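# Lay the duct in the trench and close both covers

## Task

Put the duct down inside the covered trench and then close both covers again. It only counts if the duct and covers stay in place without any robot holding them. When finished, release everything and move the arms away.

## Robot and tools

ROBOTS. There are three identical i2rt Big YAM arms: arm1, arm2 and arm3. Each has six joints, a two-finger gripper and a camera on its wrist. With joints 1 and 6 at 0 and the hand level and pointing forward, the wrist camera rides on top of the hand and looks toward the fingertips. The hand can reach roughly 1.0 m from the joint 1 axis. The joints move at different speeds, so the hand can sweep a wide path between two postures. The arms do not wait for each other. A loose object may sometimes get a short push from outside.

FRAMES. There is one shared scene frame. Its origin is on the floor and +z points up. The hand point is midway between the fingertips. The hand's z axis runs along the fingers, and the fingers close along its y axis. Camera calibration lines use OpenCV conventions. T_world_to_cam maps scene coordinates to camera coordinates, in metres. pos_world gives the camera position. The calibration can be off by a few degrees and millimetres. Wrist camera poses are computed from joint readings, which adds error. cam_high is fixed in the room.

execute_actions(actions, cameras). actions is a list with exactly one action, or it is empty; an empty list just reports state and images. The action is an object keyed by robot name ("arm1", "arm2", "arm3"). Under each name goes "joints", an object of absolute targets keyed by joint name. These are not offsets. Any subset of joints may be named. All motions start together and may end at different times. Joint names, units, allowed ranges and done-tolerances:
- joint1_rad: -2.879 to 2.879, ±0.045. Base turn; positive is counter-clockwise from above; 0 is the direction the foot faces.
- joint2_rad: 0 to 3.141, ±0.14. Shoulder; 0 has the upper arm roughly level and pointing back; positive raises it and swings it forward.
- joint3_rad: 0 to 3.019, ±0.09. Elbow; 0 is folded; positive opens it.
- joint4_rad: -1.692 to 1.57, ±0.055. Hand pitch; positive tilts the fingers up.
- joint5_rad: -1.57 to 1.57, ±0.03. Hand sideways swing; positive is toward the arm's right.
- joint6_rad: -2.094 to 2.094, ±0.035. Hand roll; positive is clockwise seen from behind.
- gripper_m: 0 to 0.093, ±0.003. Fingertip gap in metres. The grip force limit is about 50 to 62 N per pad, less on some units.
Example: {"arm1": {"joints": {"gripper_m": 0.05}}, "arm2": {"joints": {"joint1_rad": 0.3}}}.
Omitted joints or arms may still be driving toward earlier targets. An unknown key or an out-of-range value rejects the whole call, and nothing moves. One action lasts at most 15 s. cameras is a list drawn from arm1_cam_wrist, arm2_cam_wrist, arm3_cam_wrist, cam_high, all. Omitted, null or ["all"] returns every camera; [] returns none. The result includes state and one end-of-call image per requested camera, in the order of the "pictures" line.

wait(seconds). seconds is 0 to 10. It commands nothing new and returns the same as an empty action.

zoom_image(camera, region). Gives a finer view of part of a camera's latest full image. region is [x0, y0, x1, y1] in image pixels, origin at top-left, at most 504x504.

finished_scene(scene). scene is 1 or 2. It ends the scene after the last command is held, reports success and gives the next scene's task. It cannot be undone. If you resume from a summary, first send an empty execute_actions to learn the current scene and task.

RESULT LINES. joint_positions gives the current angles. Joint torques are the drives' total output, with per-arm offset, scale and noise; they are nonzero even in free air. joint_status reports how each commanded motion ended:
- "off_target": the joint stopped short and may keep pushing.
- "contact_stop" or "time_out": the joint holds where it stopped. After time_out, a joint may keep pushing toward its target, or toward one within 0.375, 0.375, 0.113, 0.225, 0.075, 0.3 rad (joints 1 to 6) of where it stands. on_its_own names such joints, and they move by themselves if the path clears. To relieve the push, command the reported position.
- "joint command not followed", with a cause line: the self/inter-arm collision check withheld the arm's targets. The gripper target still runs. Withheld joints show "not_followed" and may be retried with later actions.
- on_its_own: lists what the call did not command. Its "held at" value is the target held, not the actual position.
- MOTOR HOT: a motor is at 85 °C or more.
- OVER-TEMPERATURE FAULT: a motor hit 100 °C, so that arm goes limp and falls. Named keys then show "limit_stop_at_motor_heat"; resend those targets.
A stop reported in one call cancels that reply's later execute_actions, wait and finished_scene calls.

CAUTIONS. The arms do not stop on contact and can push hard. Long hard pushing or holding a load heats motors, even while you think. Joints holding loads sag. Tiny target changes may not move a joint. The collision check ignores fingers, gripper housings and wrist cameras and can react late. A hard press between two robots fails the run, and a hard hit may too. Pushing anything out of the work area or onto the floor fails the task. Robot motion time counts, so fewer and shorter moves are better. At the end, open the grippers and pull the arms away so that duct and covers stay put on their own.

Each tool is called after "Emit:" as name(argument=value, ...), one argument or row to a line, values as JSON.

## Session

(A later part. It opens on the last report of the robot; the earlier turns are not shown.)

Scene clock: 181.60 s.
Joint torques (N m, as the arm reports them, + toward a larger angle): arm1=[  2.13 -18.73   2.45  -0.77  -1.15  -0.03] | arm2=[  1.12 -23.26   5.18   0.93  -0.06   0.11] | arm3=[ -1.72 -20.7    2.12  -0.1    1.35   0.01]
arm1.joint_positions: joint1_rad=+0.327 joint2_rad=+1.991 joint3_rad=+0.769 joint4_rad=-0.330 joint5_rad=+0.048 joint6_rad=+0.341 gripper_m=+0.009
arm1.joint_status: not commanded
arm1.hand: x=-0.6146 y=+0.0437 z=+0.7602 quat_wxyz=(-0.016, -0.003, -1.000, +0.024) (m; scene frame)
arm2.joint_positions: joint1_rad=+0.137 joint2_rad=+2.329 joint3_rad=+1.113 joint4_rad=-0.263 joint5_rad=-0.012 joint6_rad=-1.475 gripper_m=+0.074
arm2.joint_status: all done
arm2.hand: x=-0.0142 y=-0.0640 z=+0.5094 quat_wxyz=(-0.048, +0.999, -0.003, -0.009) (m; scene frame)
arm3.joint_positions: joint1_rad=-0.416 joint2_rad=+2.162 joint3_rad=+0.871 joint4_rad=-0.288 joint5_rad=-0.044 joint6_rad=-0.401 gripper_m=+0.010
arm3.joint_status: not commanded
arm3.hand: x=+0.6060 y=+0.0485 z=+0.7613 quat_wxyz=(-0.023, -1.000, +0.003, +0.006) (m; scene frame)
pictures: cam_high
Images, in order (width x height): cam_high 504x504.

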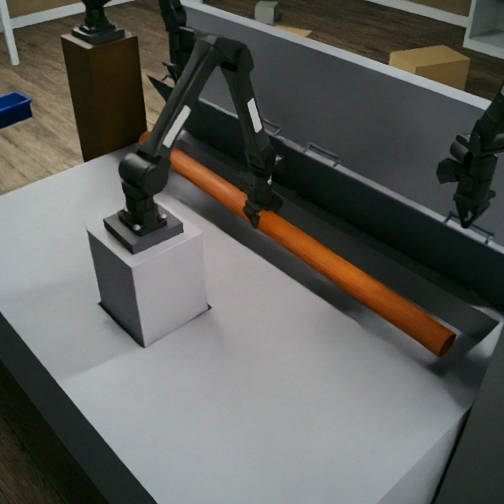

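Emit:
execute_actions(
  actions=[
    {"arm2":{"joints":{"joint1_rad":0.155,"joint2_rad":2.41,"joint3_rad":1.235,"joint4_rad":-0.172,"joint6_rad":-1.455}}},
  ],
  cameras=["cam_high"],
)

Emit:
zoom_image(
  camera="cam_high",
  region=[380, 260, 504, 400],
)

Emit:
zoom_image(
  camera="cam_high",
  region=[100, 90, 240, 210],
)

Scene clock: 188.67 s.
Joint torques (N m, as the arm reports them, + toward a larger angle): arm1=[  2.2  -18.71   2.45  -0.75  -1.15  -0.03] | arm2=[  1.59 -24.49   3.88   0.85   0.01   0.09] | arm3=[ -1.59 -20.8    2.13  -0.15   1.35   0.01]
arm1.joint_positions: joint1_rad=+0.327 joint2_rad=+1.991 joint3_rad=+0.769 joint4_rad=-0.330 joint5_rad=+0.048 joint6_rad=+0.341 gripper_m=+0.009
arm1.joint_status: not commanded
arm1.hand: x=-0.6146 y=+0.0437 z=+0.7602 quat_wxyz=(-0.016, -0.003, -1.000, +0.024) (m; scene frame)
arm2.joint_positions: joint1_rad=+0.148 joint2_rad=+2.479 joint3_rad=+1.206 joint4_rad=-0.184 joint5_rad=-0.012 joint6_rad=-1.459 gripper_m=+0.074
arm2.joint_status: all done
arm2.hand: x=-0.0207 y=-0.0485 z=+0.4543 quat_wxyz=(-0.059, +0.998, -0.006, -0.010) (m; scene frame)
arm3.joint_positions: joint1_rad=-0.416 joint2_rad=+2.162 joint3_rad=+0.871 joint4_rad=-0.288 joint5_rad=-0.044 joint6_rad=-0.401 gripper_m=+0.010
arm3.joint_status: not commanded
arm3.hand: x=+0.6060 y=+0.0485 z=+0.7613 quat_wxyz=(-0.023, -1.000, +0.003, +0.006) (m; scene frame)
pictures: cam_high
Images, in order (width x height): cam_high 504x504.

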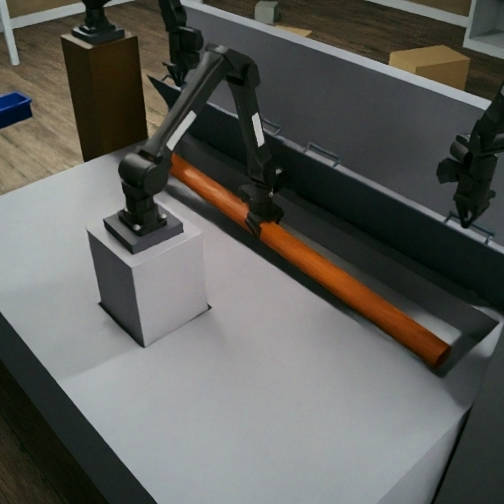

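Region (380, 260, 504, 400) of cam_high's 504x504 image, scaled by 3.600, with more detail than that image has; it fills the left 446 columns of this view, and the rest is white.

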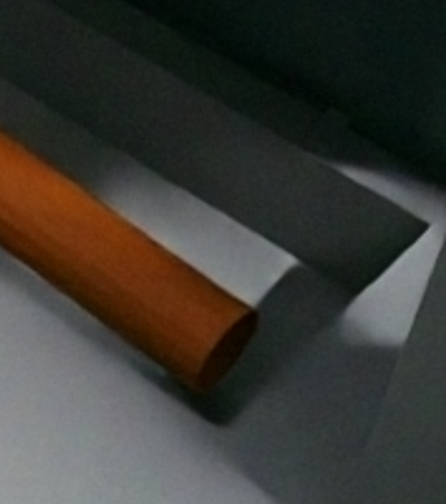

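Region (100, 90, 240, 210) of cam_high's 504x504 image, scaled by 3.600, with more detail than that image has; it fills the top 432 rows of this view, and the rest is white.

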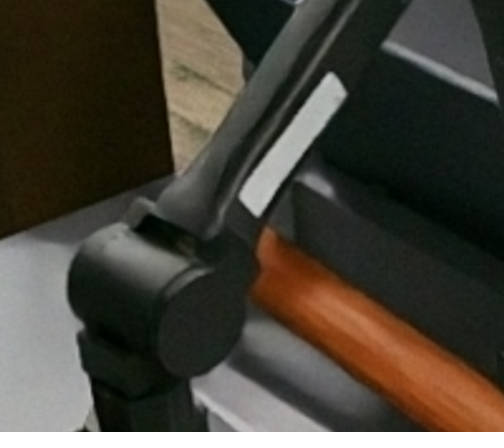

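Emit:
execute_actions(
  actions=[
    {"arm2":{"joints":{"joint2_rad":2.565,"joint3_rad":1.322,"joint4_rad":-0.104}}},
  ],
  cameras=["cam_high"],
)

Emit:
zoom_image(
  camera="cam_high",
  region=[380, 260, 504, 400],
)

Scene clock: 191.43 s.
Joint torques (N m, as the arm reports them, + toward a larger angle): arm1=[  2.31 -18.66   2.43  -0.76  -1.15  -0.04] | arm2=[  1.85 -24.56   3.27   0.81  -0.15   0.1 ] | arm3=[ -1.72 -20.85   2.09  -0.13   1.35   0.  ]
arm1.joint_positions: joint1_rad=+0.327 joint2_rad=+1.991 joint3_rad=+0.769 joint4_rad=-0.330 joint5_rad=+0.048 joint6_rad=+0.341 gripper_m=+0.009
arm1.joint_status: not commanded
arm1.hand: x=-0.6146 y=+0.0437 z=+0.7602 quat_wxyz=(-0.016, -0.003, -1.000, +0.024) (m; scene frame)
arm2.joint_positions: joint1_rad=+0.148 joint2_rad=+2.634 joint3_rad=+1.298 joint4_rad=-0.117 joint5_rad=-0.009 joint6_rad=-1.459 gripper_m=+0.074
arm2.joint_status: all done
arm2.hand: x=-0.0202 y=-0.0473 z=+0.3931 quat_wxyz=(-0.061, +0.998, -0.005, -0.009) (m; scene frame)
arm3.joint_positions: joint1_rad=-0.416 joint2_rad=+2.162 joint3_rad=+0.871 joint4_rad=-0.288 joint5_rad=-0.044 joint6_rad=-0.401 gripper_m=+0.010
arm3.joint_status: not commanded
arm3.hand: x=+0.6060 y=+0.0485 z=+0.7613 quat_wxyz=(-0.023, -1.000, +0.003, +0.006) (m; scene frame)
pictures: cam_high
Images, in order (width x height): cam_high 504x504.

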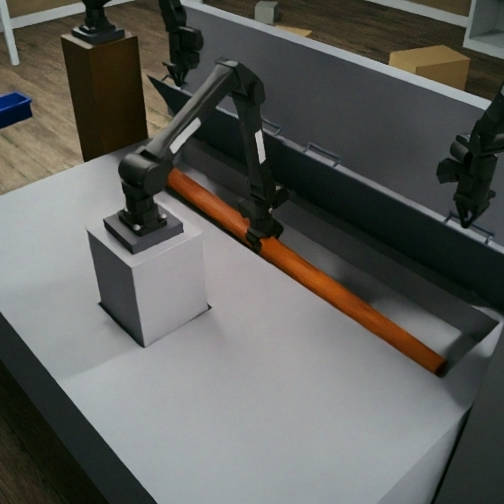

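Region (380, 260, 504, 400) of cam_high's 504x504 image, scaled by 3.600, with more detail than that image has; it fills the left 446 columns of this view, and the rest is white.

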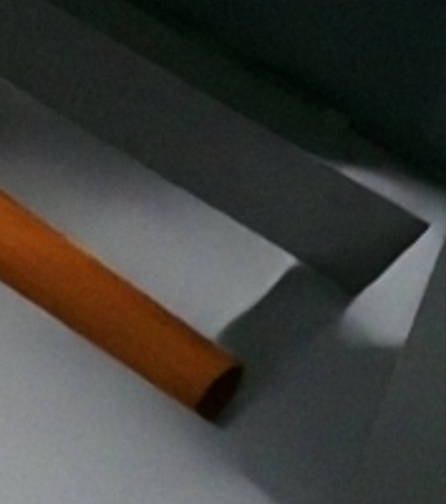

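Emit:
execute_actions(
  actions=[
    {"arm2":{"joints":{"joint2_rad":2.635,"joint3_rad":1.362,"joint4_rad":-0.078}}},
  ],
  cameras=["cam_high"],
)

Scene clock: 193.13 s.
Joint torques (N m, as the arm reports them, + toward a larger angle): arm1=[  2.22 -18.64   2.43  -0.77  -1.16  -0.03] | arm2=[  1.2  -23.12   3.43   1.21  -0.31   0.09] | arm3=[ -1.76 -20.85   2.14  -0.17   1.35   0.01]
arm1.joint_positions: joint1_rad=+0.327 joint2_rad=+1.991 joint3_rad=+0.769 joint4_rad=-0.330 joint5_rad=+0.048 joint6_rad=+0.341 gripper_m=+0.009
arm1.joint_status: not commanded
arm1.hand: x=-0.6146 y=+0.0437 z=+0.7602 quat_wxyz=(-0.016, -0.003, -1.000, +0.024) (m; scene frame)
arm2.joint_positions: joint1_rad=+0.148 joint2_rad=+2.682 joint3_rad=+1.335 joint4_rad=-0.101 joint5_rad=-0.006 joint6_rad=-1.456 gripper_m=+0.074
arm2.joint_status: all done
arm2.hand: x=-0.0200 y=-0.0438 z=+0.3748 quat_wxyz=(-0.064, +0.998, -0.007, -0.008) (m; scene frame)
arm3.joint_positions: joint1_rad=-0.416 joint2_rad=+2.162 joint3_rad=+0.871 joint4_rad=-0.288 joint5_rad=-0.044 joint6_rad=-0.401 gripper_m=+0.010
arm3.joint_status: not commanded
arm3.hand: x=+0.6060 y=+0.0485 z=+0.7613 quat_wxyz=(-0.023, -1.000, +0.003, +0.006) (m; scene frame)
pictures: cam_high
Images, in order (width x height): cam_high 504x504.

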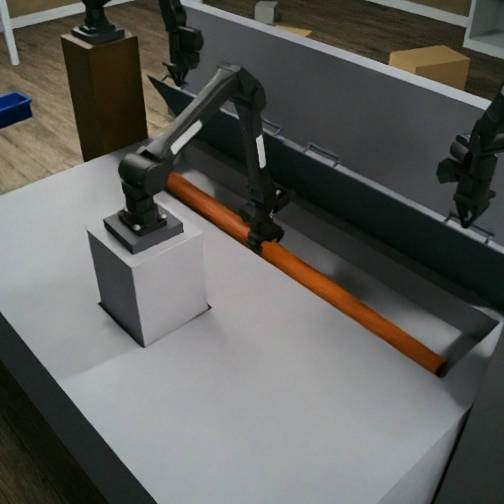

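Emit:
execute_actions(
  actions=[
    {"arm2":{"joints":{"joint2_rad":2.685,"joint3_rad":1.35,"joint4_rad":-0.088}}},
  ],
  cameras=["cam_high","arm2_cam_wrist"],
)

Scene clock: 195.47 s.
Joint torques (N m, as the arm reports them, + toward a larger angle): arm1=[  2.17 -18.82   2.39  -0.78  -1.14  -0.03] | arm2=[  1.49 -19.01   2.66   0.74  -0.32   0.08] | arm3=[ -1.73 -20.73   2.12  -0.08   1.35   0.02]
arm1.joint_positions: joint1_rad=+0.327 joint2_rad=+1.991 joint3_rad=+0.769 joint4_rad=-0.330 joint5_rad=+0.048 joint6_rad=+0.341 gripper_m=+0.009
arm1.joint_status: not commanded
arm1.hand: x=-0.6146 y=+0.0437 z=+0.7602 quat_wxyz=(-0.016, -0.003, -1.000, +0.024) (m; scene frame)
arm2.joint_positions: joint1_rad=+0.148 joint2_rad=+2.684 joint3_rad=+1.335 joint4_rad=-0.101 joint5_rad=-0.006 joint6_rad=-1.456 gripper_m=+0.074
arm2.joint_status: all done
arm2.hand: x=-0.0199 y=-0.0448 z=+0.3739 quat_wxyz=(-0.063, +0.998, -0.007, -0.008) (m; scene frame)
arm3.joint_positions: joint1_rad=-0.416 joint2_rad=+2.162 joint3_rad=+0.871 joint4_rad=-0.288 joint5_rad=-0.044 joint6_rad=-0.401 gripper_m=+0.010
arm3.joint_status: not commanded
arm3.hand: x=+0.6060 y=+0.0485 z=+0.7613 quat_wxyz=(-0.023, -1.000, +0.003, +0.006) (m; scene frame)
pictures: arm2_cam_wrist, cam_high
camera_calibration (this result's frames):
arm2_cam_wrist: T_world_to_cam=[[0.0141569, 0.994633, 0.102497, 0.00391009], [0.825051, -0.0695301, 0.560764, -0.18809], [0.56488, 0.0766268, -0.821607, 0.445575], [0, 0, 0, 1]] pos_world=[-0.096568, -0.0511099, 0.47116]
Images, in order (width x height): arm2_cam_wrist 504x504, cam_high 504x504.

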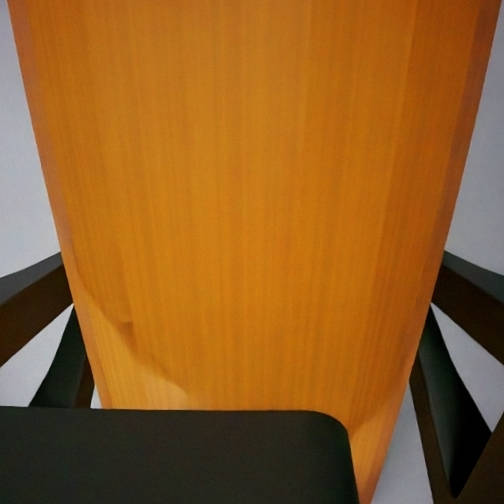

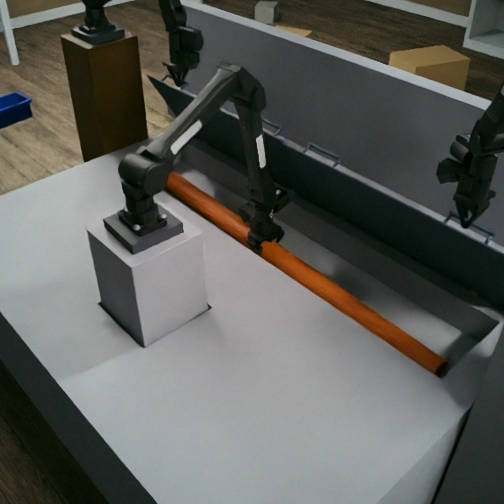

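Emit:
execute_actions(
  actions=[
    {"arm2":{"joints":{"gripper_m":0.092}}},
  ],
  cameras=["cam_high","arm2_cam_wrist"],
)

Scene clock: 197.40 s.
Joint torques (N m, as the arm reports them, + toward a larger angle): arm1=[  2.27 -18.69   2.44  -0.79  -1.15  -0.03] | arm2=[  1.36 -19.02   2.53   0.75  -0.31   0.09] | arm3=[ -1.75 -20.97   2.14  -0.11   1.36   0.  ]
arm1.joint_positions: joint1_rad=+0.327 joint2_rad=+1.991 joint3_rad=+0.769 joint4_rad=-0.330 joint5_rad=+0.048 joint6_rad=+0.341 gripper_m=+0.009
arm1.joint_status: not commanded
arm1.hand: x=-0.6146 y=+0.0437 z=+0.7602 quat_wxyz=(-0.016, -0.003, -1.000, +0.024) (m; scene frame)
arm2.joint_positions: joint1_rad=+0.148 joint2_rad=+2.684 joint3_rad=+1.338 joint4_rad=-0.101 joint5_rad=-0.007 joint6_rad=-1.456 gripper_m=+0.092
arm2.joint_status: all done
arm2.hand: x=-0.0201 y=-0.0431 z=+0.3742 quat_wxyz=(-0.065, +0.998, -0.007, -0.008) (m; scene frame)
arm3.joint_positions: joint1_rad=-0.416 joint2_rad=+2.162 joint3_rad=+0.871 joint4_rad=-0.288 joint5_rad=-0.044 joint6_rad=-0.401 gripper_m=+0.010
arm3.joint_status: not commanded
arm3.hand: x=+0.6060 y=+0.0485 z=+0.7613 quat_wxyz=(-0.023, -1.000, +0.003, +0.006) (m; scene frame)
pictures: arm2_cam_wrist, cam_high
camera_calibration (this result's frames):
arm2_cam_wrist: T_world_to_cam=[[0.0141642, 0.994362, 0.105093, 0.00127744], [0.825416, -0.0709484, 0.560049, -0.187749], [0.564347, 0.0788125, -0.821767, 0.445983], [0, 0, 0, 1]] pos_world=[-0.096736, -0.0497398, 0.471509]
Images, in order (width x height): arm2_cam_wrist 504x504, cam_high 504x504.

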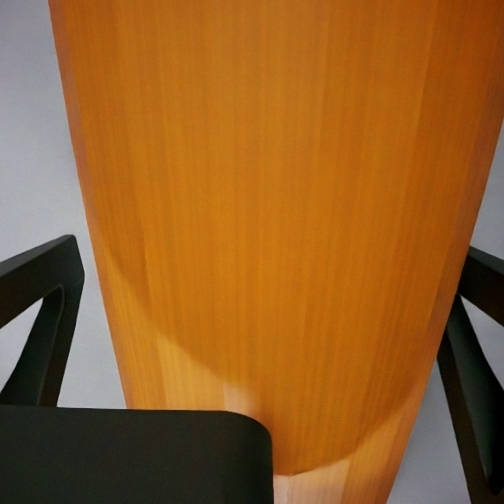

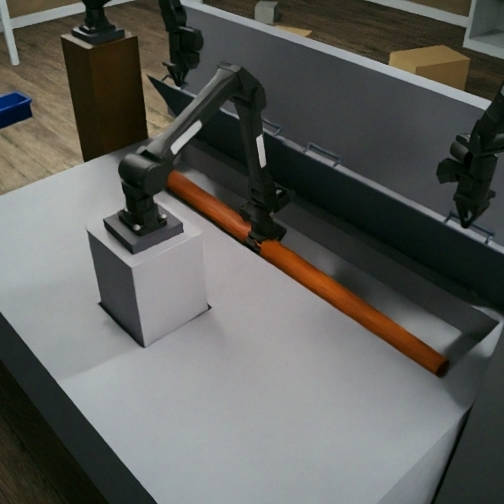

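Emit:
execute_actions(
  actions=[
    {"arm2":{"joints":{"joint2_rad":2.36,"joint3_rad":1.095,"joint4_rad":-0.2}}},
  ],
  cameras=["cam_high","arm2_cam_wrist"],
)

Scene clock: 213.63 s.
Joint torques (N m, as the arm reports them, + toward a larger angle): arm1=[  2.3  -18.72   2.45  -0.75  -1.15  -0.03] | arm2=[  1.23 -17.22   2.31  -0.35  -0.21   0.07] | arm3=[ -1.69 -20.8    2.15  -0.14   1.35   0.01]
arm1.joint_positions: joint1_rad=+0.327 joint2_rad=+1.991 joint3_rad=+0.769 joint4_rad=-0.330 joint5_rad=+0.048 joint6_rad=+0.341 gripper_m=+0.009
arm1.joint_status: not commanded
arm1.hand: x=-0.6146 y=+0.0437 z=+0.7602 quat_wxyz=(-0.016, -0.003, -1.000, +0.024) (m; scene frame)
arm2.joint_positions: joint1_rad=+0.149 joint2_rad=+2.363 joint3_rad=+1.093 joint4_rad=-0.188 joint5_rad=-0.009 joint6_rad=-1.456 gripper_m=+0.092
arm2.joint_status: all done
arm2.hand: x=-0.0184 y=-0.0704 z=+0.4928 quat_wxyz=(-0.060, +0.998, -0.007, -0.009) (m; scene frame)
arm3.joint_positions: joint1_rad=-0.416 joint2_rad=+2.162 joint3_rad=+0.871 joint4_rad=-0.288 joint5_rad=-0.044 joint6_rad=-0.401 gripper_m=+0.010
arm3.joint_status: not commanded
arm3.hand: x=+0.6060 y=+0.0485 z=+0.7613 quat_wxyz=(-0.023, -1.000, +0.003, +0.006) (m; scene frame)
pictures: arm2_cam_wrist, cam_high
camera_calibration (this result's frames):
arm2_cam_wrist: T_world_to_cam=[[0.0136761, 0.995376, 0.0950715, 0.0208819], [0.825952, -0.0648356, 0.56, -0.257098], [0.563575, 0.0708659, -0.82302, 0.544678], [0, 0, 0, 1]] pos_world=[-0.0949022, -0.0760535, 0.59027]
Images, in order (width x height): arm2_cam_wrist 504x504, cam_high 504x504.

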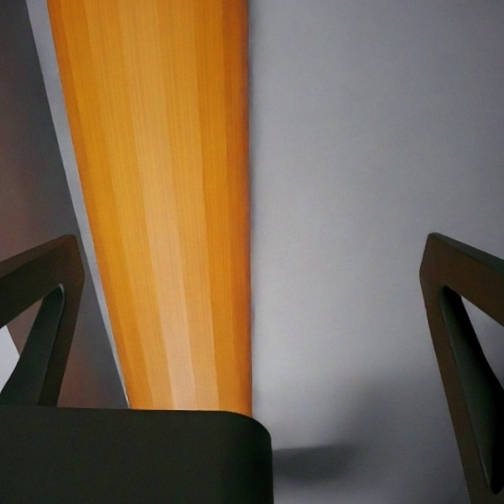

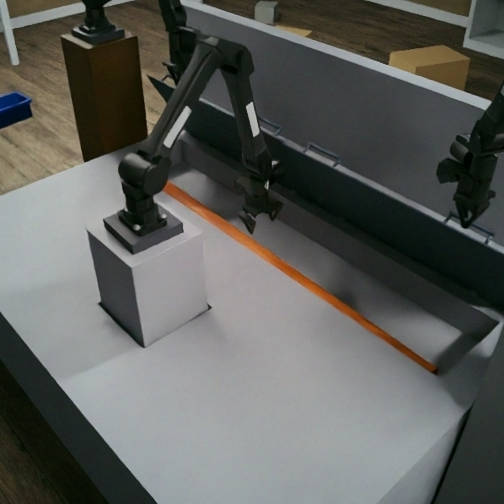

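Emit:
execute_actions(
  actions=[
    {"arm2":{"joints":{"joint2_rad":1.78,"joint3_rad":0.42,"joint4_rad":-0.15}},"arm1":{"joints":{"joint1_rad":0.15,"joint2_rad":2.068,"joint3_rad":0.742,"joint4_rad":-0.2,"joint6_rad":0.15}},"arm3":{"joints":{"joint1_rad":-0.243,"joint2_rad":2.24,"joint3_rad":0.845,"joint4_rad":-0.143,"joint6_rad":-0.215}}},
  ],
)

Scene clock: 217.80 s.
Joint torques (N m, as the arm reports them, + toward a larger angle): arm1=[  2.4  -19.27   1.23  -0.04  -0.58   0.01] | arm2=[ 0.08 -9.12  1.99  0.72 -0.26  0.08] | arm3=[ -2.46 -21.33   0.4   -0.15   0.65  -0.04]
arm1.joint_positions: joint1_rad=+0.120 joint2_rad=+2.114 joint3_rad=+0.746 joint4_rad=-0.188 joint5_rad=+0.031 joint6_rad=+0.146 gripper_m=+0.009
arm1.joint_status: all done
arm1.hand: x=-0.6158 y=-0.0313 z=+0.7165 quat_wxyz=(-0.009, -0.008, -1.000, +0.018) (m; scene frame)
arm2.joint_positions: joint1_rad=+0.161 joint2_rad=+1.786 joint3_rad=+0.411 joint4_rad=-0.166 joint5_rad=-0.007 joint6_rad=-1.455 gripper_m=+0.092
arm2.joint_status: all done
arm2.hand: x=+0.0014 y=-0.2999 z=+0.6178 quat_wxyz=(-0.018, +1.000, -0.001, -0.004) (m; scene frame)
arm3.joint_positions: joint1_rad=-0.214 joint2_rad=+2.290 joint3_rad=+0.848 joint4_rad=-0.133 joint5_rad=-0.027 joint6_rad=-0.209 gripper_m=+0.010
arm3.joint_status: all done
arm3.hand: x=+0.6060 y=-0.0294 z=+0.7134 quat_wxyz=(-0.015, -1.000, -0.002, +0.002) (m; scene frame)
pictures: arm1_cam_wrist, arm2_cam_wrist, arm3_cam_wrist, cam_high
camera_calibration (this result's frames):
arm1_cam_wrist: T_world_to_cam=[[-0.0014789, -0.999188, 0.0402655, -0.058586], [-0.819247, 0.0243005, 0.572926, -0.908374], [-0.57344, -0.0321401, -0.818617, 0.360456], [0, 0, 0, 1]] pos_world=[-0.537569, -0.0248794, 0.817866]
arm2_cam_wrist: T_world_to_cam=[[0.00252846, 0.999921, 0.0122975, 0.289653], [0.820672, -0.00910163, 0.571327, -0.348564], [0.571394, 0.00864762, -0.82063, 0.632511], [0, 0, 0, 1]] pos_world=[-0.0760888, -0.298272, 0.71464]
arm3_cam_wrist: T_world_to_cam=[[-0.0136577, 0.999667, -0.0218843, 0.0563591], [0.822499, 0.0236776, 0.568274, -0.899025], [0.568603, -0.0102385, -0.822548, 0.362583], [0, 0, 0, 1]] pos_world=[0.53405, -0.0313414, 0.810368]
Images, in order (width x height): arm1_cam_wrist 504x504, arm2_cam_wrist 504x504, arm3_cam_wrist 504x504, cam_high 504x504.

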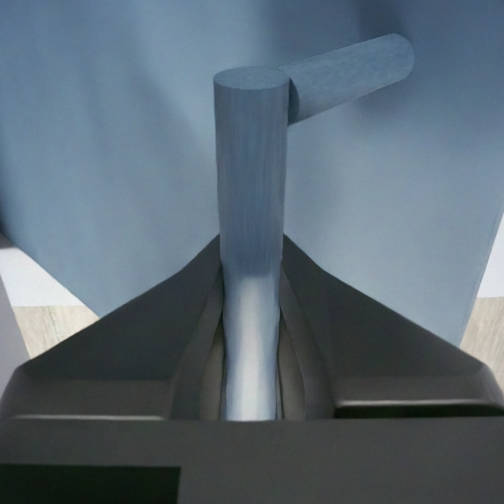

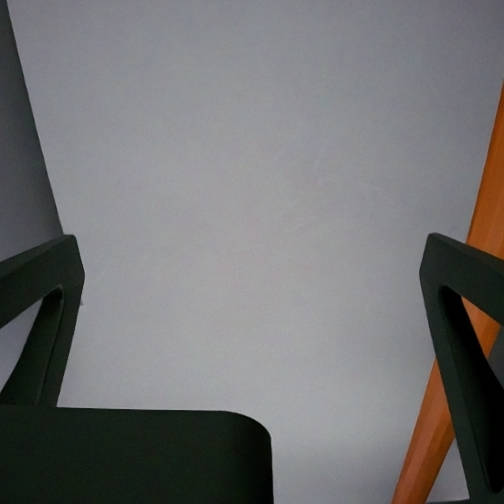

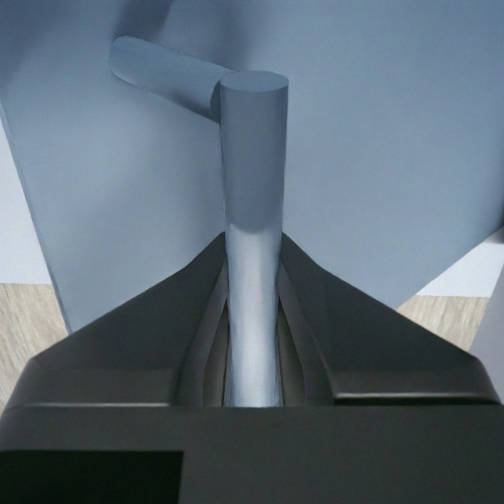

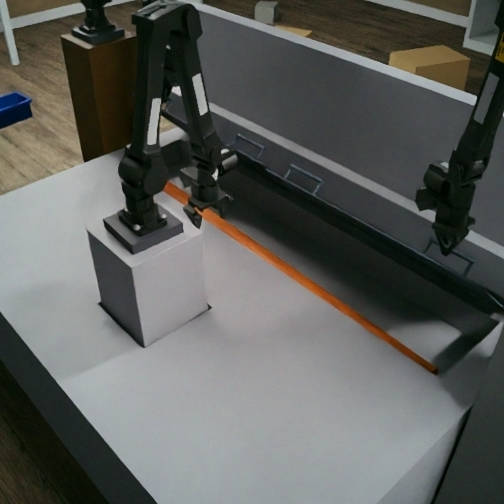

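Emit:
execute_actions(
  actions=[
    {"arm2":{"joints":{"joint2_rad":1.45,"joint3_rad":0.3,"joint4_rad":-0.4}},"arm1":{"joints":{"joint1_rad":-0.072,"joint2_rad":2.339,"joint3_rad":0.858,"joint4_rad":-0.024,"joint6_rad":-0.088}},"arm3":{"joints":{"joint1_rad":-0.039,"joint2_rad":2.482,"joint3_rad":0.964,"joint4_rad":0.015,"joint6_rad":0.01}}},
  ],
  cameras=["cam_high"],
)

Scene clock: 222.40 s.
Joint torques (N m, as the arm reports them, + toward a larger angle): arm1=[  3.77 -22.5   -0.25   0.38  -0.64  -0.04] | arm2=[ 0.02 -5.85  3.44 -0.57 -0.24  0.08] | arm3=[ -3.69 -25.21  -0.93   0.26   0.91   0.02]
arm1.joint_positions: joint1_rad=-0.113 joint2_rad=+2.408 joint3_rad=+0.859 joint4_rad=-0.020 joint5_rad=+0.032 joint6_rad=-0.087 gripper_m=+0.009
arm1.joint_status: all done
arm1.hand: x=-0.6154 y=-0.1153 z=+0.6232 quat_wxyz=(+0.001, -0.008, -1.000, +0.020) (m; scene frame)
arm2.joint_positions: joint1_rad=+0.161 joint2_rad=+1.457 joint3_rad=+0.291 joint4_rad=-0.382 joint5_rad=-0.008 joint6_rad=-1.457 gripper_m=+0.092
arm2.joint_status: all done
arm2.hand: x=+0.0066 y=-0.3486 z=+0.6695 quat_wxyz=(-0.014, +1.000, -0.001, -0.003) (m; scene frame)
arm3.joint_positions: joint1_rad=+0.002 joint2_rad=+2.564 joint3_rad=+0.969 joint4_rad=+0.016 joint5_rad=-0.033 joint6_rad=+0.008 gripper_m=+0.010
arm3.joint_status: all done
arm3.hand: x=+0.6043 y=-0.1102 z=+0.6201 quat_wxyz=(-0.017, -1.000, -0.002, -0.003) (m; scene frame)
pictures: cam_high
Images, in order (width x height): cam_high 504x504.

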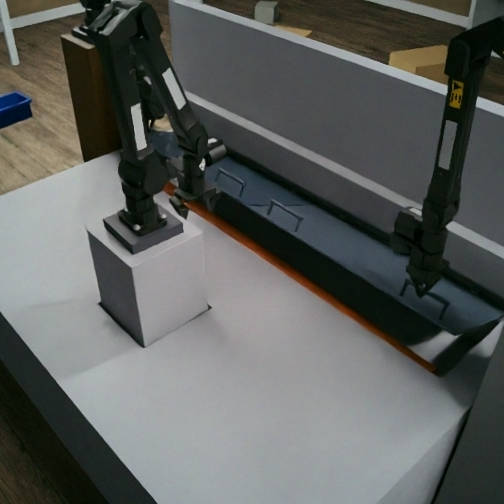

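Emit:
execute_actions(
  actions=[
    {"arm1":{"joints":{"joint1_rad":-0.223,"joint2_rad":2.626,"joint3_rad":1.057,"joint4_rad":0.082,"joint6_rad":-0.232}},"arm3":{"joints":{"joint1_rad":0.113,"joint2_rad":2.75,"joint3_rad":1.178,"joint4_rad":0.092,"joint6_rad":0.145}}},
  ],
  cameras=["cam_high"],
)

Scene clock: 224.67 s.
Joint torques (N m, as the arm reports them, + toward a larger angle): arm1=[  1.28 -25.46  -1.63   0.56  -0.05  -0.17] | arm2=[ 0.08 -5.96  3.38 -0.5  -0.25  0.09] | arm3=[ -1.12 -27.38  -1.75   0.44   0.21   0.1 ]
arm1.joint_positions: joint1_rad=-0.235 joint2_rad=+2.710 joint3_rad=+1.064 joint4_rad=+0.081 joint5_rad=+0.014 joint6_rad=-0.215 gripper_m=+0.010
arm1.joint_status: all done
arm1.hand: x=-0.6131 y=-0.1581 z=+0.5183 quat_wxyz=(-0.001, -0.005, -1.000, +0.011) (m; scene frame)
arm2.joint_positions: joint1_rad=+0.161 joint2_rad=+1.457 joint3_rad=+0.291 joint4_rad=-0.382 joint5_rad=-0.008 joint6_rad=-1.457 gripper_m=+0.092
arm2.joint_status: not commanded
arm2.hand: x=+0.0066 y=-0.3486 z=+0.6695 quat_wxyz=(-0.014, +1.000, -0.001, -0.003) (m; scene frame)
arm3.joint_positions: joint1_rad=+0.125 joint2_rad=+2.848 joint3_rad=+1.188 joint4_rad=+0.090 joint5_rad=-0.016 joint6_rad=+0.135 gripper_m=+0.010
arm3.joint_status: all done
arm3.hand: x=+0.6029 y=-0.1530 z=+0.5164 quat_wxyz=(-0.009, -1.000, +0.000, +0.000) (m; scene frame)
pictures: cam_high
Images, in order (width x height): cam_high 504x504.

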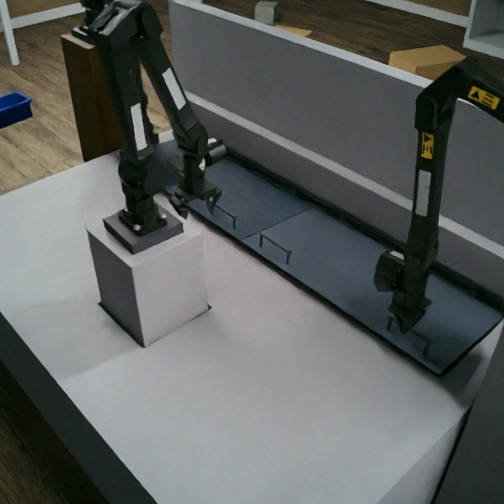

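Emit:
execute_actions(
  actions=[
    {"arm1":{"joints":{"joint1_rad":-0.25,"joint2_rad":2.726,"joint3_rad":1.136,"joint4_rad":0.097,"joint6_rad":-0.245}},"arm3":{"joints":{"joint1_rad":0.14,"joint2_rad":2.848,"joint3_rad":1.264,"joint4_rad":0.1,"joint6_rad":0.165}}},
  ],
  cameras=["cam_high"],
)

Scene clock: 226.60 s.
Joint torques (N m, as the arm reports them, + toward a larger angle): arm1=[  0.49 -23.36  -0.69   0.95   0.11  -0.16] | arm2=[ 0.13 -6.18  3.3  -0.56 -0.27  0.06] | arm3=[ -0.2  -25.5   -0.89   0.78  -0.02   0.12]
arm1.joint_positions: joint1_rad=-0.250 joint2_rad=+2.788 joint3_rad=+1.132 joint4_rad=+0.087 joint5_rad=+0.010 joint6_rad=-0.229 gripper_m=+0.010
arm1.joint_status: all done
arm1.hand: x=-0.6132 y=-0.1634 z=+0.4890 quat_wxyz=(+0.001, -0.006, -1.000, +0.009) (m; scene frame)
arm2.joint_positions: joint1_rad=+0.161 joint2_rad=+1.457 joint3_rad=+0.291 joint4_rad=-0.382 joint5_rad=-0.008 joint6_rad=-1.457 gripper_m=+0.092
arm2.joint_status: not commanded
arm2.hand: x=+0.0066 y=-0.3486 z=+0.6695 quat_wxyz=(-0.014, +1.000, -0.001, -0.003) (m; scene frame)
arm3.joint_positions: joint1_rad=+0.142 joint2_rad=+2.925 joint3_rad=+1.262 joint4_rad=+0.091 joint5_rad=-0.010 joint6_rad=+0.152 gripper_m=+0.010
arm3.joint_status: all done
arm3.hand: x=+0.6026 y=-0.1583 z=+0.4868 quat_wxyz=(-0.006, -1.000, +0.001, +0.000) (m; scene frame)
pictures: cam_high
Images, in order (width x height): cam_high 504x504.

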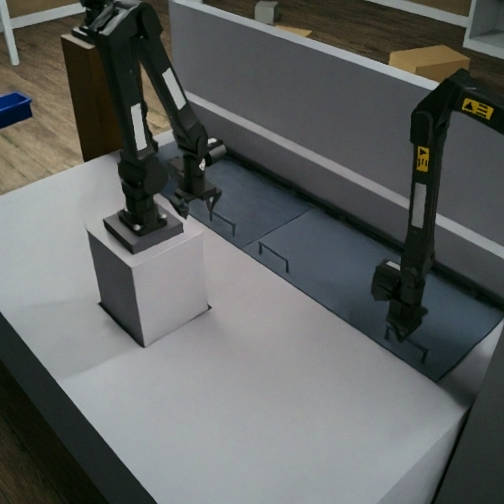

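Emit:
execute_actions(
  actions=[
    {"arm1":{"joints":{"joint2_rad":2.79,"joint4_rad":0.105}},"arm3":{"joints":{"joint2_rad":2.925,"joint4_rad":0.11}}},
  ],
)

Scene clock: 229.10 s.
Joint torques (N m, as the arm reports them, + toward a larger angle): arm1=[  0.59 -17.45  -0.73   1.27   0.11  -0.16] | arm2=[ 0.14 -6.08  3.38 -0.55 -0.28  0.08] | arm3=[ -0.12 -18.41  -0.92   1.21  -0.03   0.12]
arm1.joint_positions: joint1_rad=-0.250 joint2_rad=+2.790 joint3_rad=+1.132 joint4_rad=+0.088 joint5_rad=+0.010 joint6_rad=-0.229 gripper_m=+0.010
arm1.joint_status: all done
arm1.hand: x=-0.6140 y=-0.1632 z=+0.4884 quat_wxyz=(+0.001, -0.006, -1.000, +0.009) (m; scene frame)
arm2.joint_positions: joint1_rad=+0.161 joint2_rad=+1.457 joint3_rad=+0.291 joint4_rad=-0.382 joint5_rad=-0.008 joint6_rad=-1.457 gripper_m=+0.092
arm2.joint_status: not commanded
arm2.hand: x=+0.0066 y=-0.3486 z=+0.6695 quat_wxyz=(-0.014, +1.000, -0.001, -0.003) (m; scene frame)
arm3.joint_positions: joint1_rad=+0.142 joint2_rad=+2.927 joint3_rad=+1.262 joint4_rad=+0.092 joint5_rad=-0.010 joint6_rad=+0.152 gripper_m=+0.010
arm3.joint_status: all done
arm3.hand: x=+0.6038 y=-0.1581 z=+0.4860 quat_wxyz=(-0.006, -1.000, +0.001, -0.001) (m; scene frame)
pictures: arm1_cam_wrist, arm2_cam_wrist, arm3_cam_wrist, cam_high
camera_calibration (this result's frames):
arm1_cam_wrist: T_world_to_cam=[[0.00369523, -0.99977, 0.0211154, -0.168718], [-0.806801, 0.00949475, 0.590748, -0.776455], [-0.590812, -0.0192189, -0.80658, 0.156136], [0, 0, 0, 1]] pos_world=[-0.533574, -0.158307, 0.588187]
arm2_cam_wrist: T_world_to_cam=[[0.00101919, 0.99999, 0.00430675, 0.343086], [0.820355, -0.00329892, 0.571846, -0.381169], [0.571854, 0.00295025, -0.82035, 0.670198], [0, 0, 0, 1]] pos_world=[-0.0709117, -0.346317, 0.766289]
arm3_cam_wrist: T_world_to_cam=[[-0.00793821, 0.999957, -0.00477564, 0.168319], [0.81913, 0.00924181, 0.573533, -0.767789], [0.573553, 0.000640956, -0.819169, 0.172521], [0, 0, 0, 1]] pos_world=[0.531306, -0.161327, 0.58248]
Images, in order (width x height): arm1_cam_wrist 504x504, arm2_cam_wrist 504x504, arm3_cam_wrist 504x504, cam_high 504x504.

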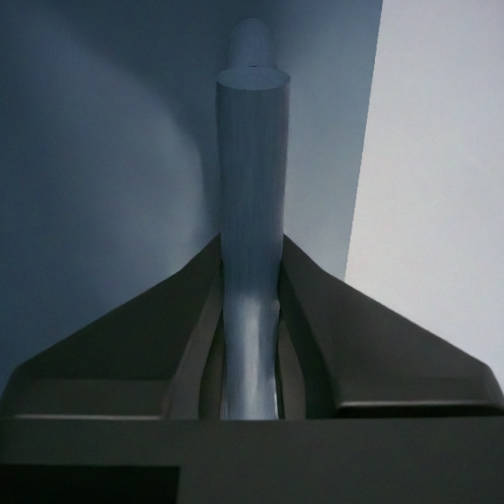

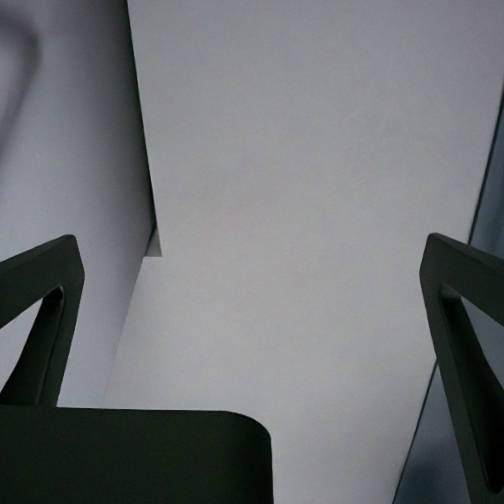

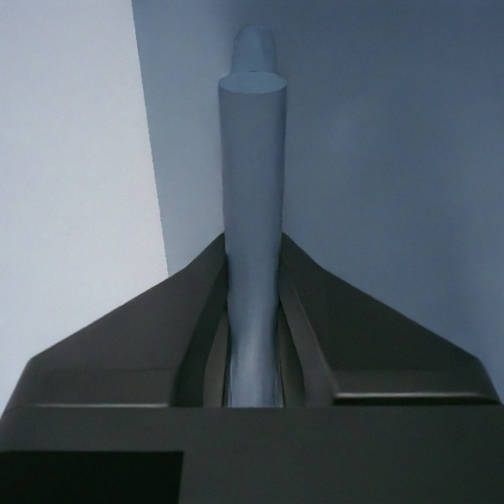

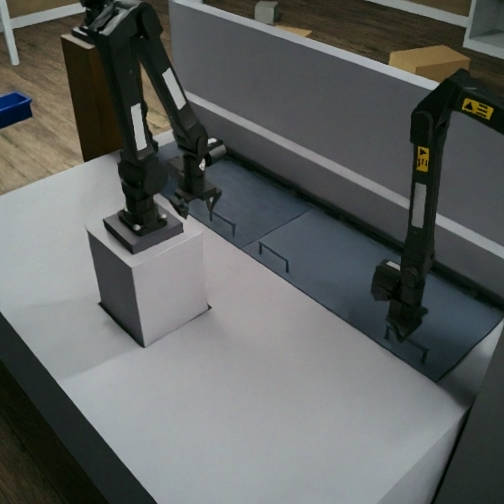

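Emit:
execute_actions(
  actions=[
    {"arm1":{"joints":{"gripper_m":0.05}},"arm3":{"joints":{"gripper_m":0.05}}},
  ],
)

Scene clock: 230.70 s.
Joint torques (N m, as the arm reports them, + toward a larger angle): arm1=[  0.23 -16.98  -0.71   0.93   0.11  -0.1 ] | arm2=[ 0.13 -6.25  3.43 -0.56 -0.25  0.06] | arm3=[ -0.21 -18.67  -0.86   0.84  -0.01   0.09]
arm1.joint_positions: joint1_rad=-0.250 joint2_rad=+2.790 joint3_rad=+1.132 joint4_rad=+0.095 joint5_rad=+0.010 joint6_rad=-0.235 gripper_m=+0.050
arm1.joint_status: all done
arm1.hand: x=-0.6121 y=-0.1636 z=+0.4885 quat_wxyz=(-0.002, -0.003, -1.000, +0.009) (m; scene frame)
arm2.joint_positions: joint1_rad=+0.161 joint2_rad=+1.457 joint3_rad=+0.291 joint4_rad=-0.382 joint5_rad=-0.008 joint6_rad=-1.457 gripper_m=+0.092
arm2.joint_status: not commanded
arm2.hand: x=+0.0066 y=-0.3486 z=+0.6695 quat_wxyz=(-0.014, +1.000, -0.001, -0.003) (m; scene frame)
arm3.joint_positions: joint1_rad=+0.142 joint2_rad=+2.927 joint3_rad=+1.262 joint4_rad=+0.099 joint5_rad=-0.010 joint6_rad=+0.155 gripper_m=+0.050
arm3.joint_status: all done
arm3.hand: x=+0.6021 y=-0.1584 z=+0.4860 quat_wxyz=(-0.007, -1.000, +0.002, +0.002) (m; scene frame)
pictures: arm1_cam_wrist, arm2_cam_wrist, arm3_cam_wrist, cam_high
camera_calibration (this result's frames):
arm1_cam_wrist: T_world_to_cam=[[0.00931301, -0.999692, 0.0229903, -0.166637], [-0.811139, 0.00589295, 0.584824, -0.775337], [-0.584779, -0.0240948, -0.810835, 0.162183], [0, 0, 0, 1]] pos_world=[-0.532513, -0.158109, 0.58877]
arm2_cam_wrist: T_world_to_cam=[[0.00101919, 0.99999, 0.00430675, 0.343086], [0.820355, -0.00329892, 0.571846, -0.381169], [0.571854, 0.00295025, -0.82035, 0.670198], [0, 0, 0, 1]] pos_world=[-0.0709117, -0.346317, 0.766289]
arm3_cam_wrist: T_world_to_cam=[[-0.00491016, 0.999971, -0.00582542, 0.167263], [0.823222, 0.00734929, 0.567672, -0.766261], [0.567698, -0.00200825, -0.823234, 0.178617], [0, 0, 0, 1]] pos_world=[0.530224, -0.161268, 0.583002]
Images, in order (width x height): arm1_cam_wrist 504x504, arm2_cam_wrist 504x504, arm3_cam_wrist 504x504, cam_high 504x504.

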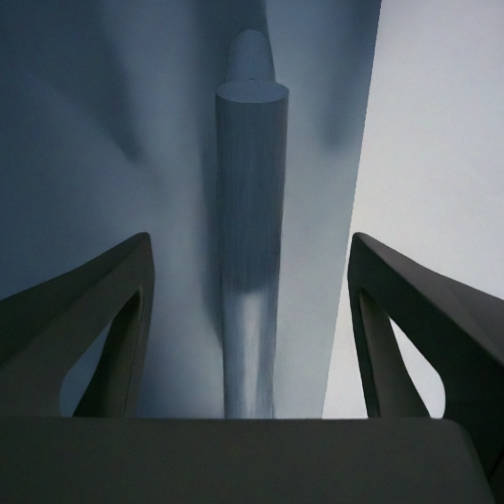

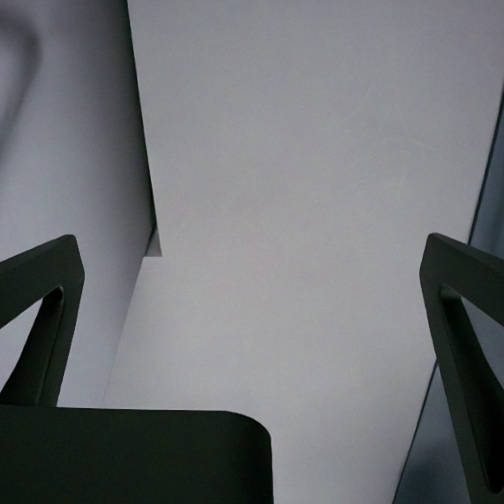

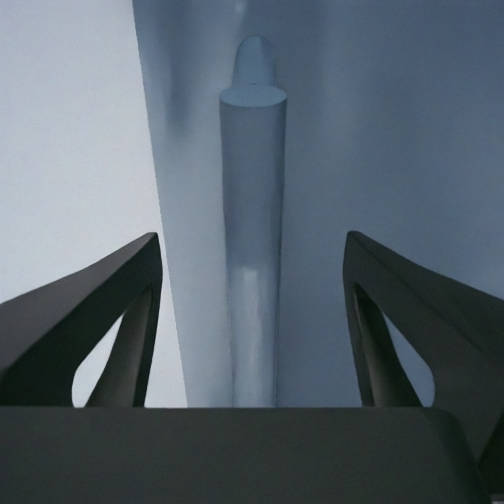

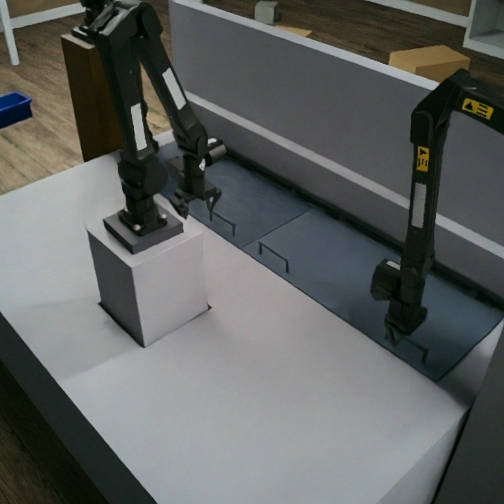

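Emit:
execute_actions(
  actions=[
    {"arm1":{"joints":{"joint2_rad":2.58,"joint3_rad":0.965}},"arm3":{"joints":{"joint2_rad":2.715,"joint3_rad":1.095}}},
  ],
  cameras=["cam_high"],
)

Scene clock: 235.83 s.
Joint torques (N m, as the arm reports them, + toward a larger angle): arm1=[  0.49 -16.86  -0.83   0.79   0.11  -0.11] | arm2=[ 0.4  -6.21  3.42 -0.47 -0.26  0.08] | arm3=[ -0.11 -17.52  -0.7    0.76  -0.02   0.09]
arm1.joint_positions: joint1_rad=-0.250 joint2_rad=+2.577 joint3_rad=+0.968 joint4_rad=+0.101 joint5_rad=+0.010 joint6_rad=-0.235 gripper_m=+0.050
arm1.joint_status: all done
arm1.hand: x=-0.6034 y=-0.1652 z=+0.5663 quat_wxyz=(-0.028, -0.003, -0.999, +0.016) (m; scene frame)
arm2.joint_positions: joint1_rad=+0.161 joint2_rad=+1.457 joint3_rad=+0.291 joint4_rad=-0.382 joint5_rad=-0.008 joint6_rad=-1.457 gripper_m=+0.092
arm2.joint_status: not commanded
arm2.hand: x=+0.0066 y=-0.3486 z=+0.6695 quat_wxyz=(-0.014, +1.000, -0.001, -0.003) (m; scene frame)
arm3.joint_positions: joint1_rad=+0.142 joint2_rad=+2.707 joint3_rad=+1.098 joint4_rad=+0.105 joint5_rad=-0.010 joint6_rad=+0.156 gripper_m=+0.050
arm3.joint_status: all done
arm3.hand: x=+0.5782 y=-0.1618 z=+0.5690 quat_wxyz=(-0.011, -0.999, +0.002, +0.033) (m; scene frame)
pictures: cam_high
Images, in order (width x height): cam_high 504x504.

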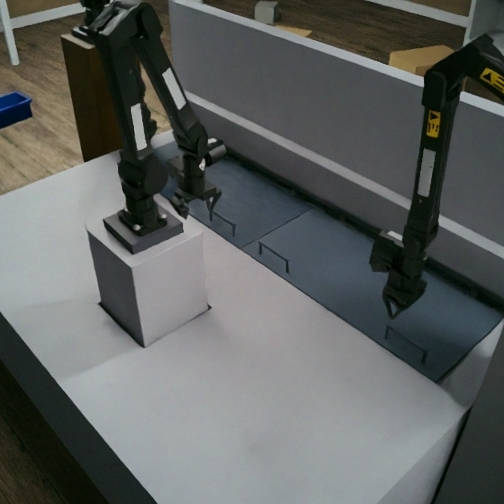

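Emit:
execute_actions(
  actions=[
    {"arm1":{"joints":{"joint2_rad":1.5,"joint3_rad":0.6,"joint4_rad":-0.6}},"arm3":{"joints":{"joint2_rad":1.5,"joint3_rad":0.6,"joint4_rad":-0.6}}},
  ],
)

Scene clock: 239.53 s.
Joint torques (N m, as the arm reports them, + toward a larger angle): arm1=[  0.62 -10.47   5.59   0.33   0.1   -0.11] | arm2=[-0.39 -6.25  3.45 -0.56 -0.26  0.05] | arm3=[ -0.17 -10.3    4.33   0.12  -0.03   0.1 ]
arm1.joint_positions: joint1_rad=-0.250 joint2_rad=+1.505 joint3_rad=+0.600 joint4_rad=-0.592 joint5_rad=+0.010 joint6_rad=-0.235 gripper_m=+0.050
arm1.joint_status: all done
arm1.hand: x=-0.6612 y=-0.1484 z=+0.8850 quat_wxyz=(-0.034, -0.003, -0.999, +0.017) (m; scene frame)
arm2.joint_positions: joint1_rad=+0.161 joint2_rad=+1.457 joint3_rad=+0.291 joint4_rad=-0.382 joint5_rad=-0.008 joint6_rad=-1.457 gripper_m=+0.092
arm2.joint_status: not commanded
arm2.hand: x=+0.0066 y=-0.3486 z=+0.6695 quat_wxyz=(-0.014, +1.000, -0.001, -0.003) (m; scene frame)
arm3.joint_positions: joint1_rad=+0.142 joint2_rad=+1.502 joint3_rad=+0.602 joint4_rad=-0.592 joint5_rad=-0.010 joint6_rad=+0.156 gripper_m=+0.050
arm3.joint_status: all done
arm3.hand: x=+0.6534 y=-0.1496 z=+0.9361 quat_wxyz=(-0.012, -0.999, +0.002, +0.039) (m; scene frame)
pictures: arm1_cam_wrist, arm2_cam_wrist, arm3_cam_wrist, cam_high
camera_calibration (this result's frames):
arm1_cam_wrist: T_world_to_cam=[[0.00823186, -0.9992, 0.0391398, -0.175004], [-0.84653, 0.0138712, 0.532159, -1.0227], [-0.532277, -0.0375137, -0.845739, 0.518988], [0, 0, 0, 1]] pos_world=[-0.588059, -0.141209, 0.990017]
arm2_cam_wrist: T_world_to_cam=[[0.00101919, 0.99999, 0.00430675, 0.343086], [0.820355, -0.00329892, 0.571846, -0.381169], [0.571854, 0.00295025, -0.82035, 0.670198], [0, 0, 0, 1]] pos_world=[-0.0709117, -0.346317, 0.766289]
arm3_cam_wrist: T_world_to_cam=[[-0.00520892, 0.999847, -0.0166728, 0.171743], [0.862704, 0.0129246, 0.505544, -1.0309], [0.505683, -0.0117504, -0.862639, 0.595922], [0, 0, 0, 1]] pos_world=[0.588905, -0.151391, 1.03809]
Images, in order (width x height): arm1_cam_wrist 504x504, arm2_cam_wrist 504x504, arm3_cam_wrist 504x504, cam_high 504x504.

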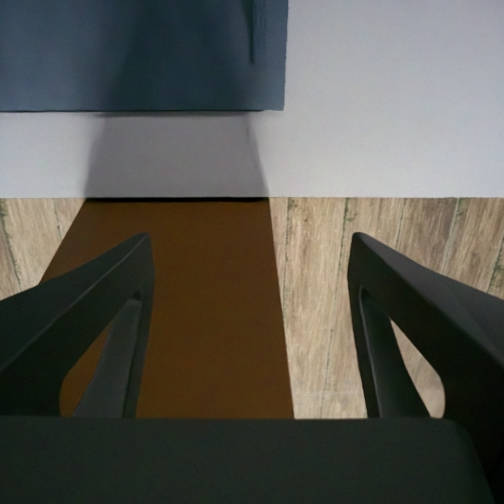

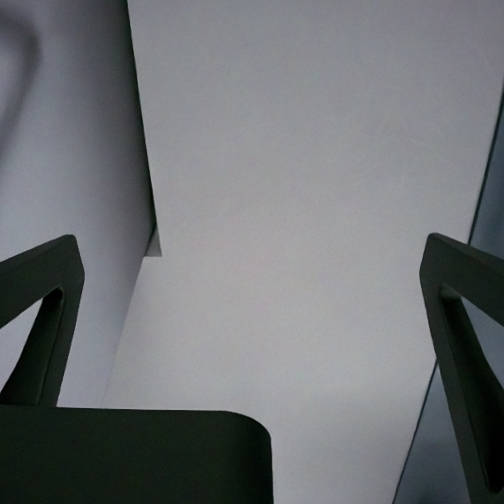

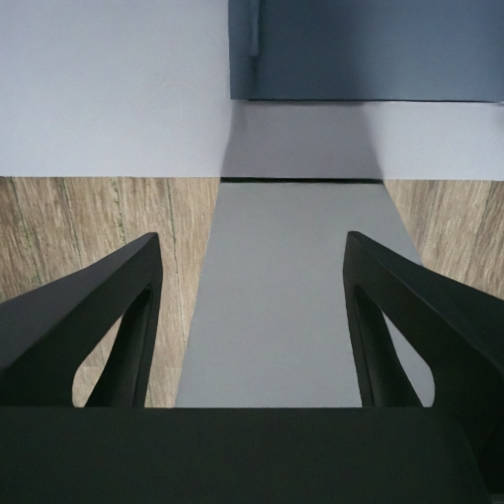

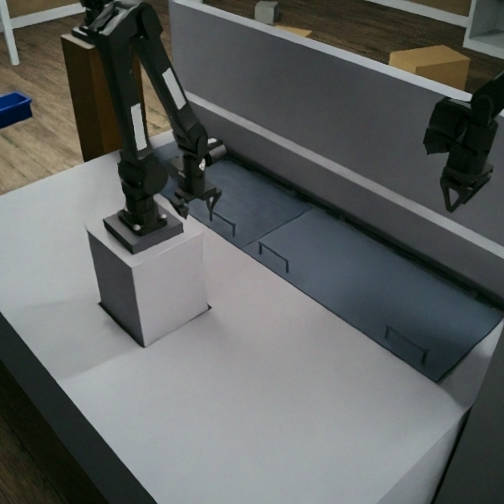

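Emit:
zoom_image(
  camera="cam_high",
  region=[150, 140, 504, 400],
)

Region (150, 140, 504, 400) of cam_high's 504x504 image, scaled by 1.424, with more detail than that image has; it fills the top 370 rows of this view, and the rest is white.

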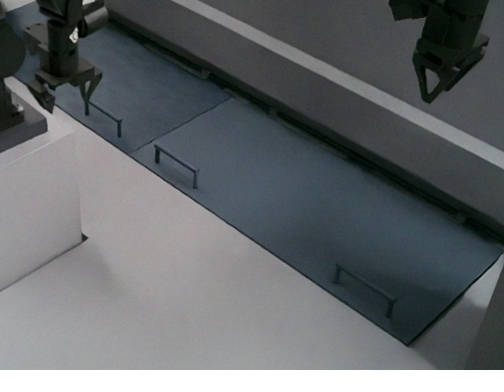

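Both covers are flush and shut, the duct is inside the trench, and all the arms have let go and moved clear.

Emit:
finished_scene(
  scene=2,
)

The scene is finished: the task was done.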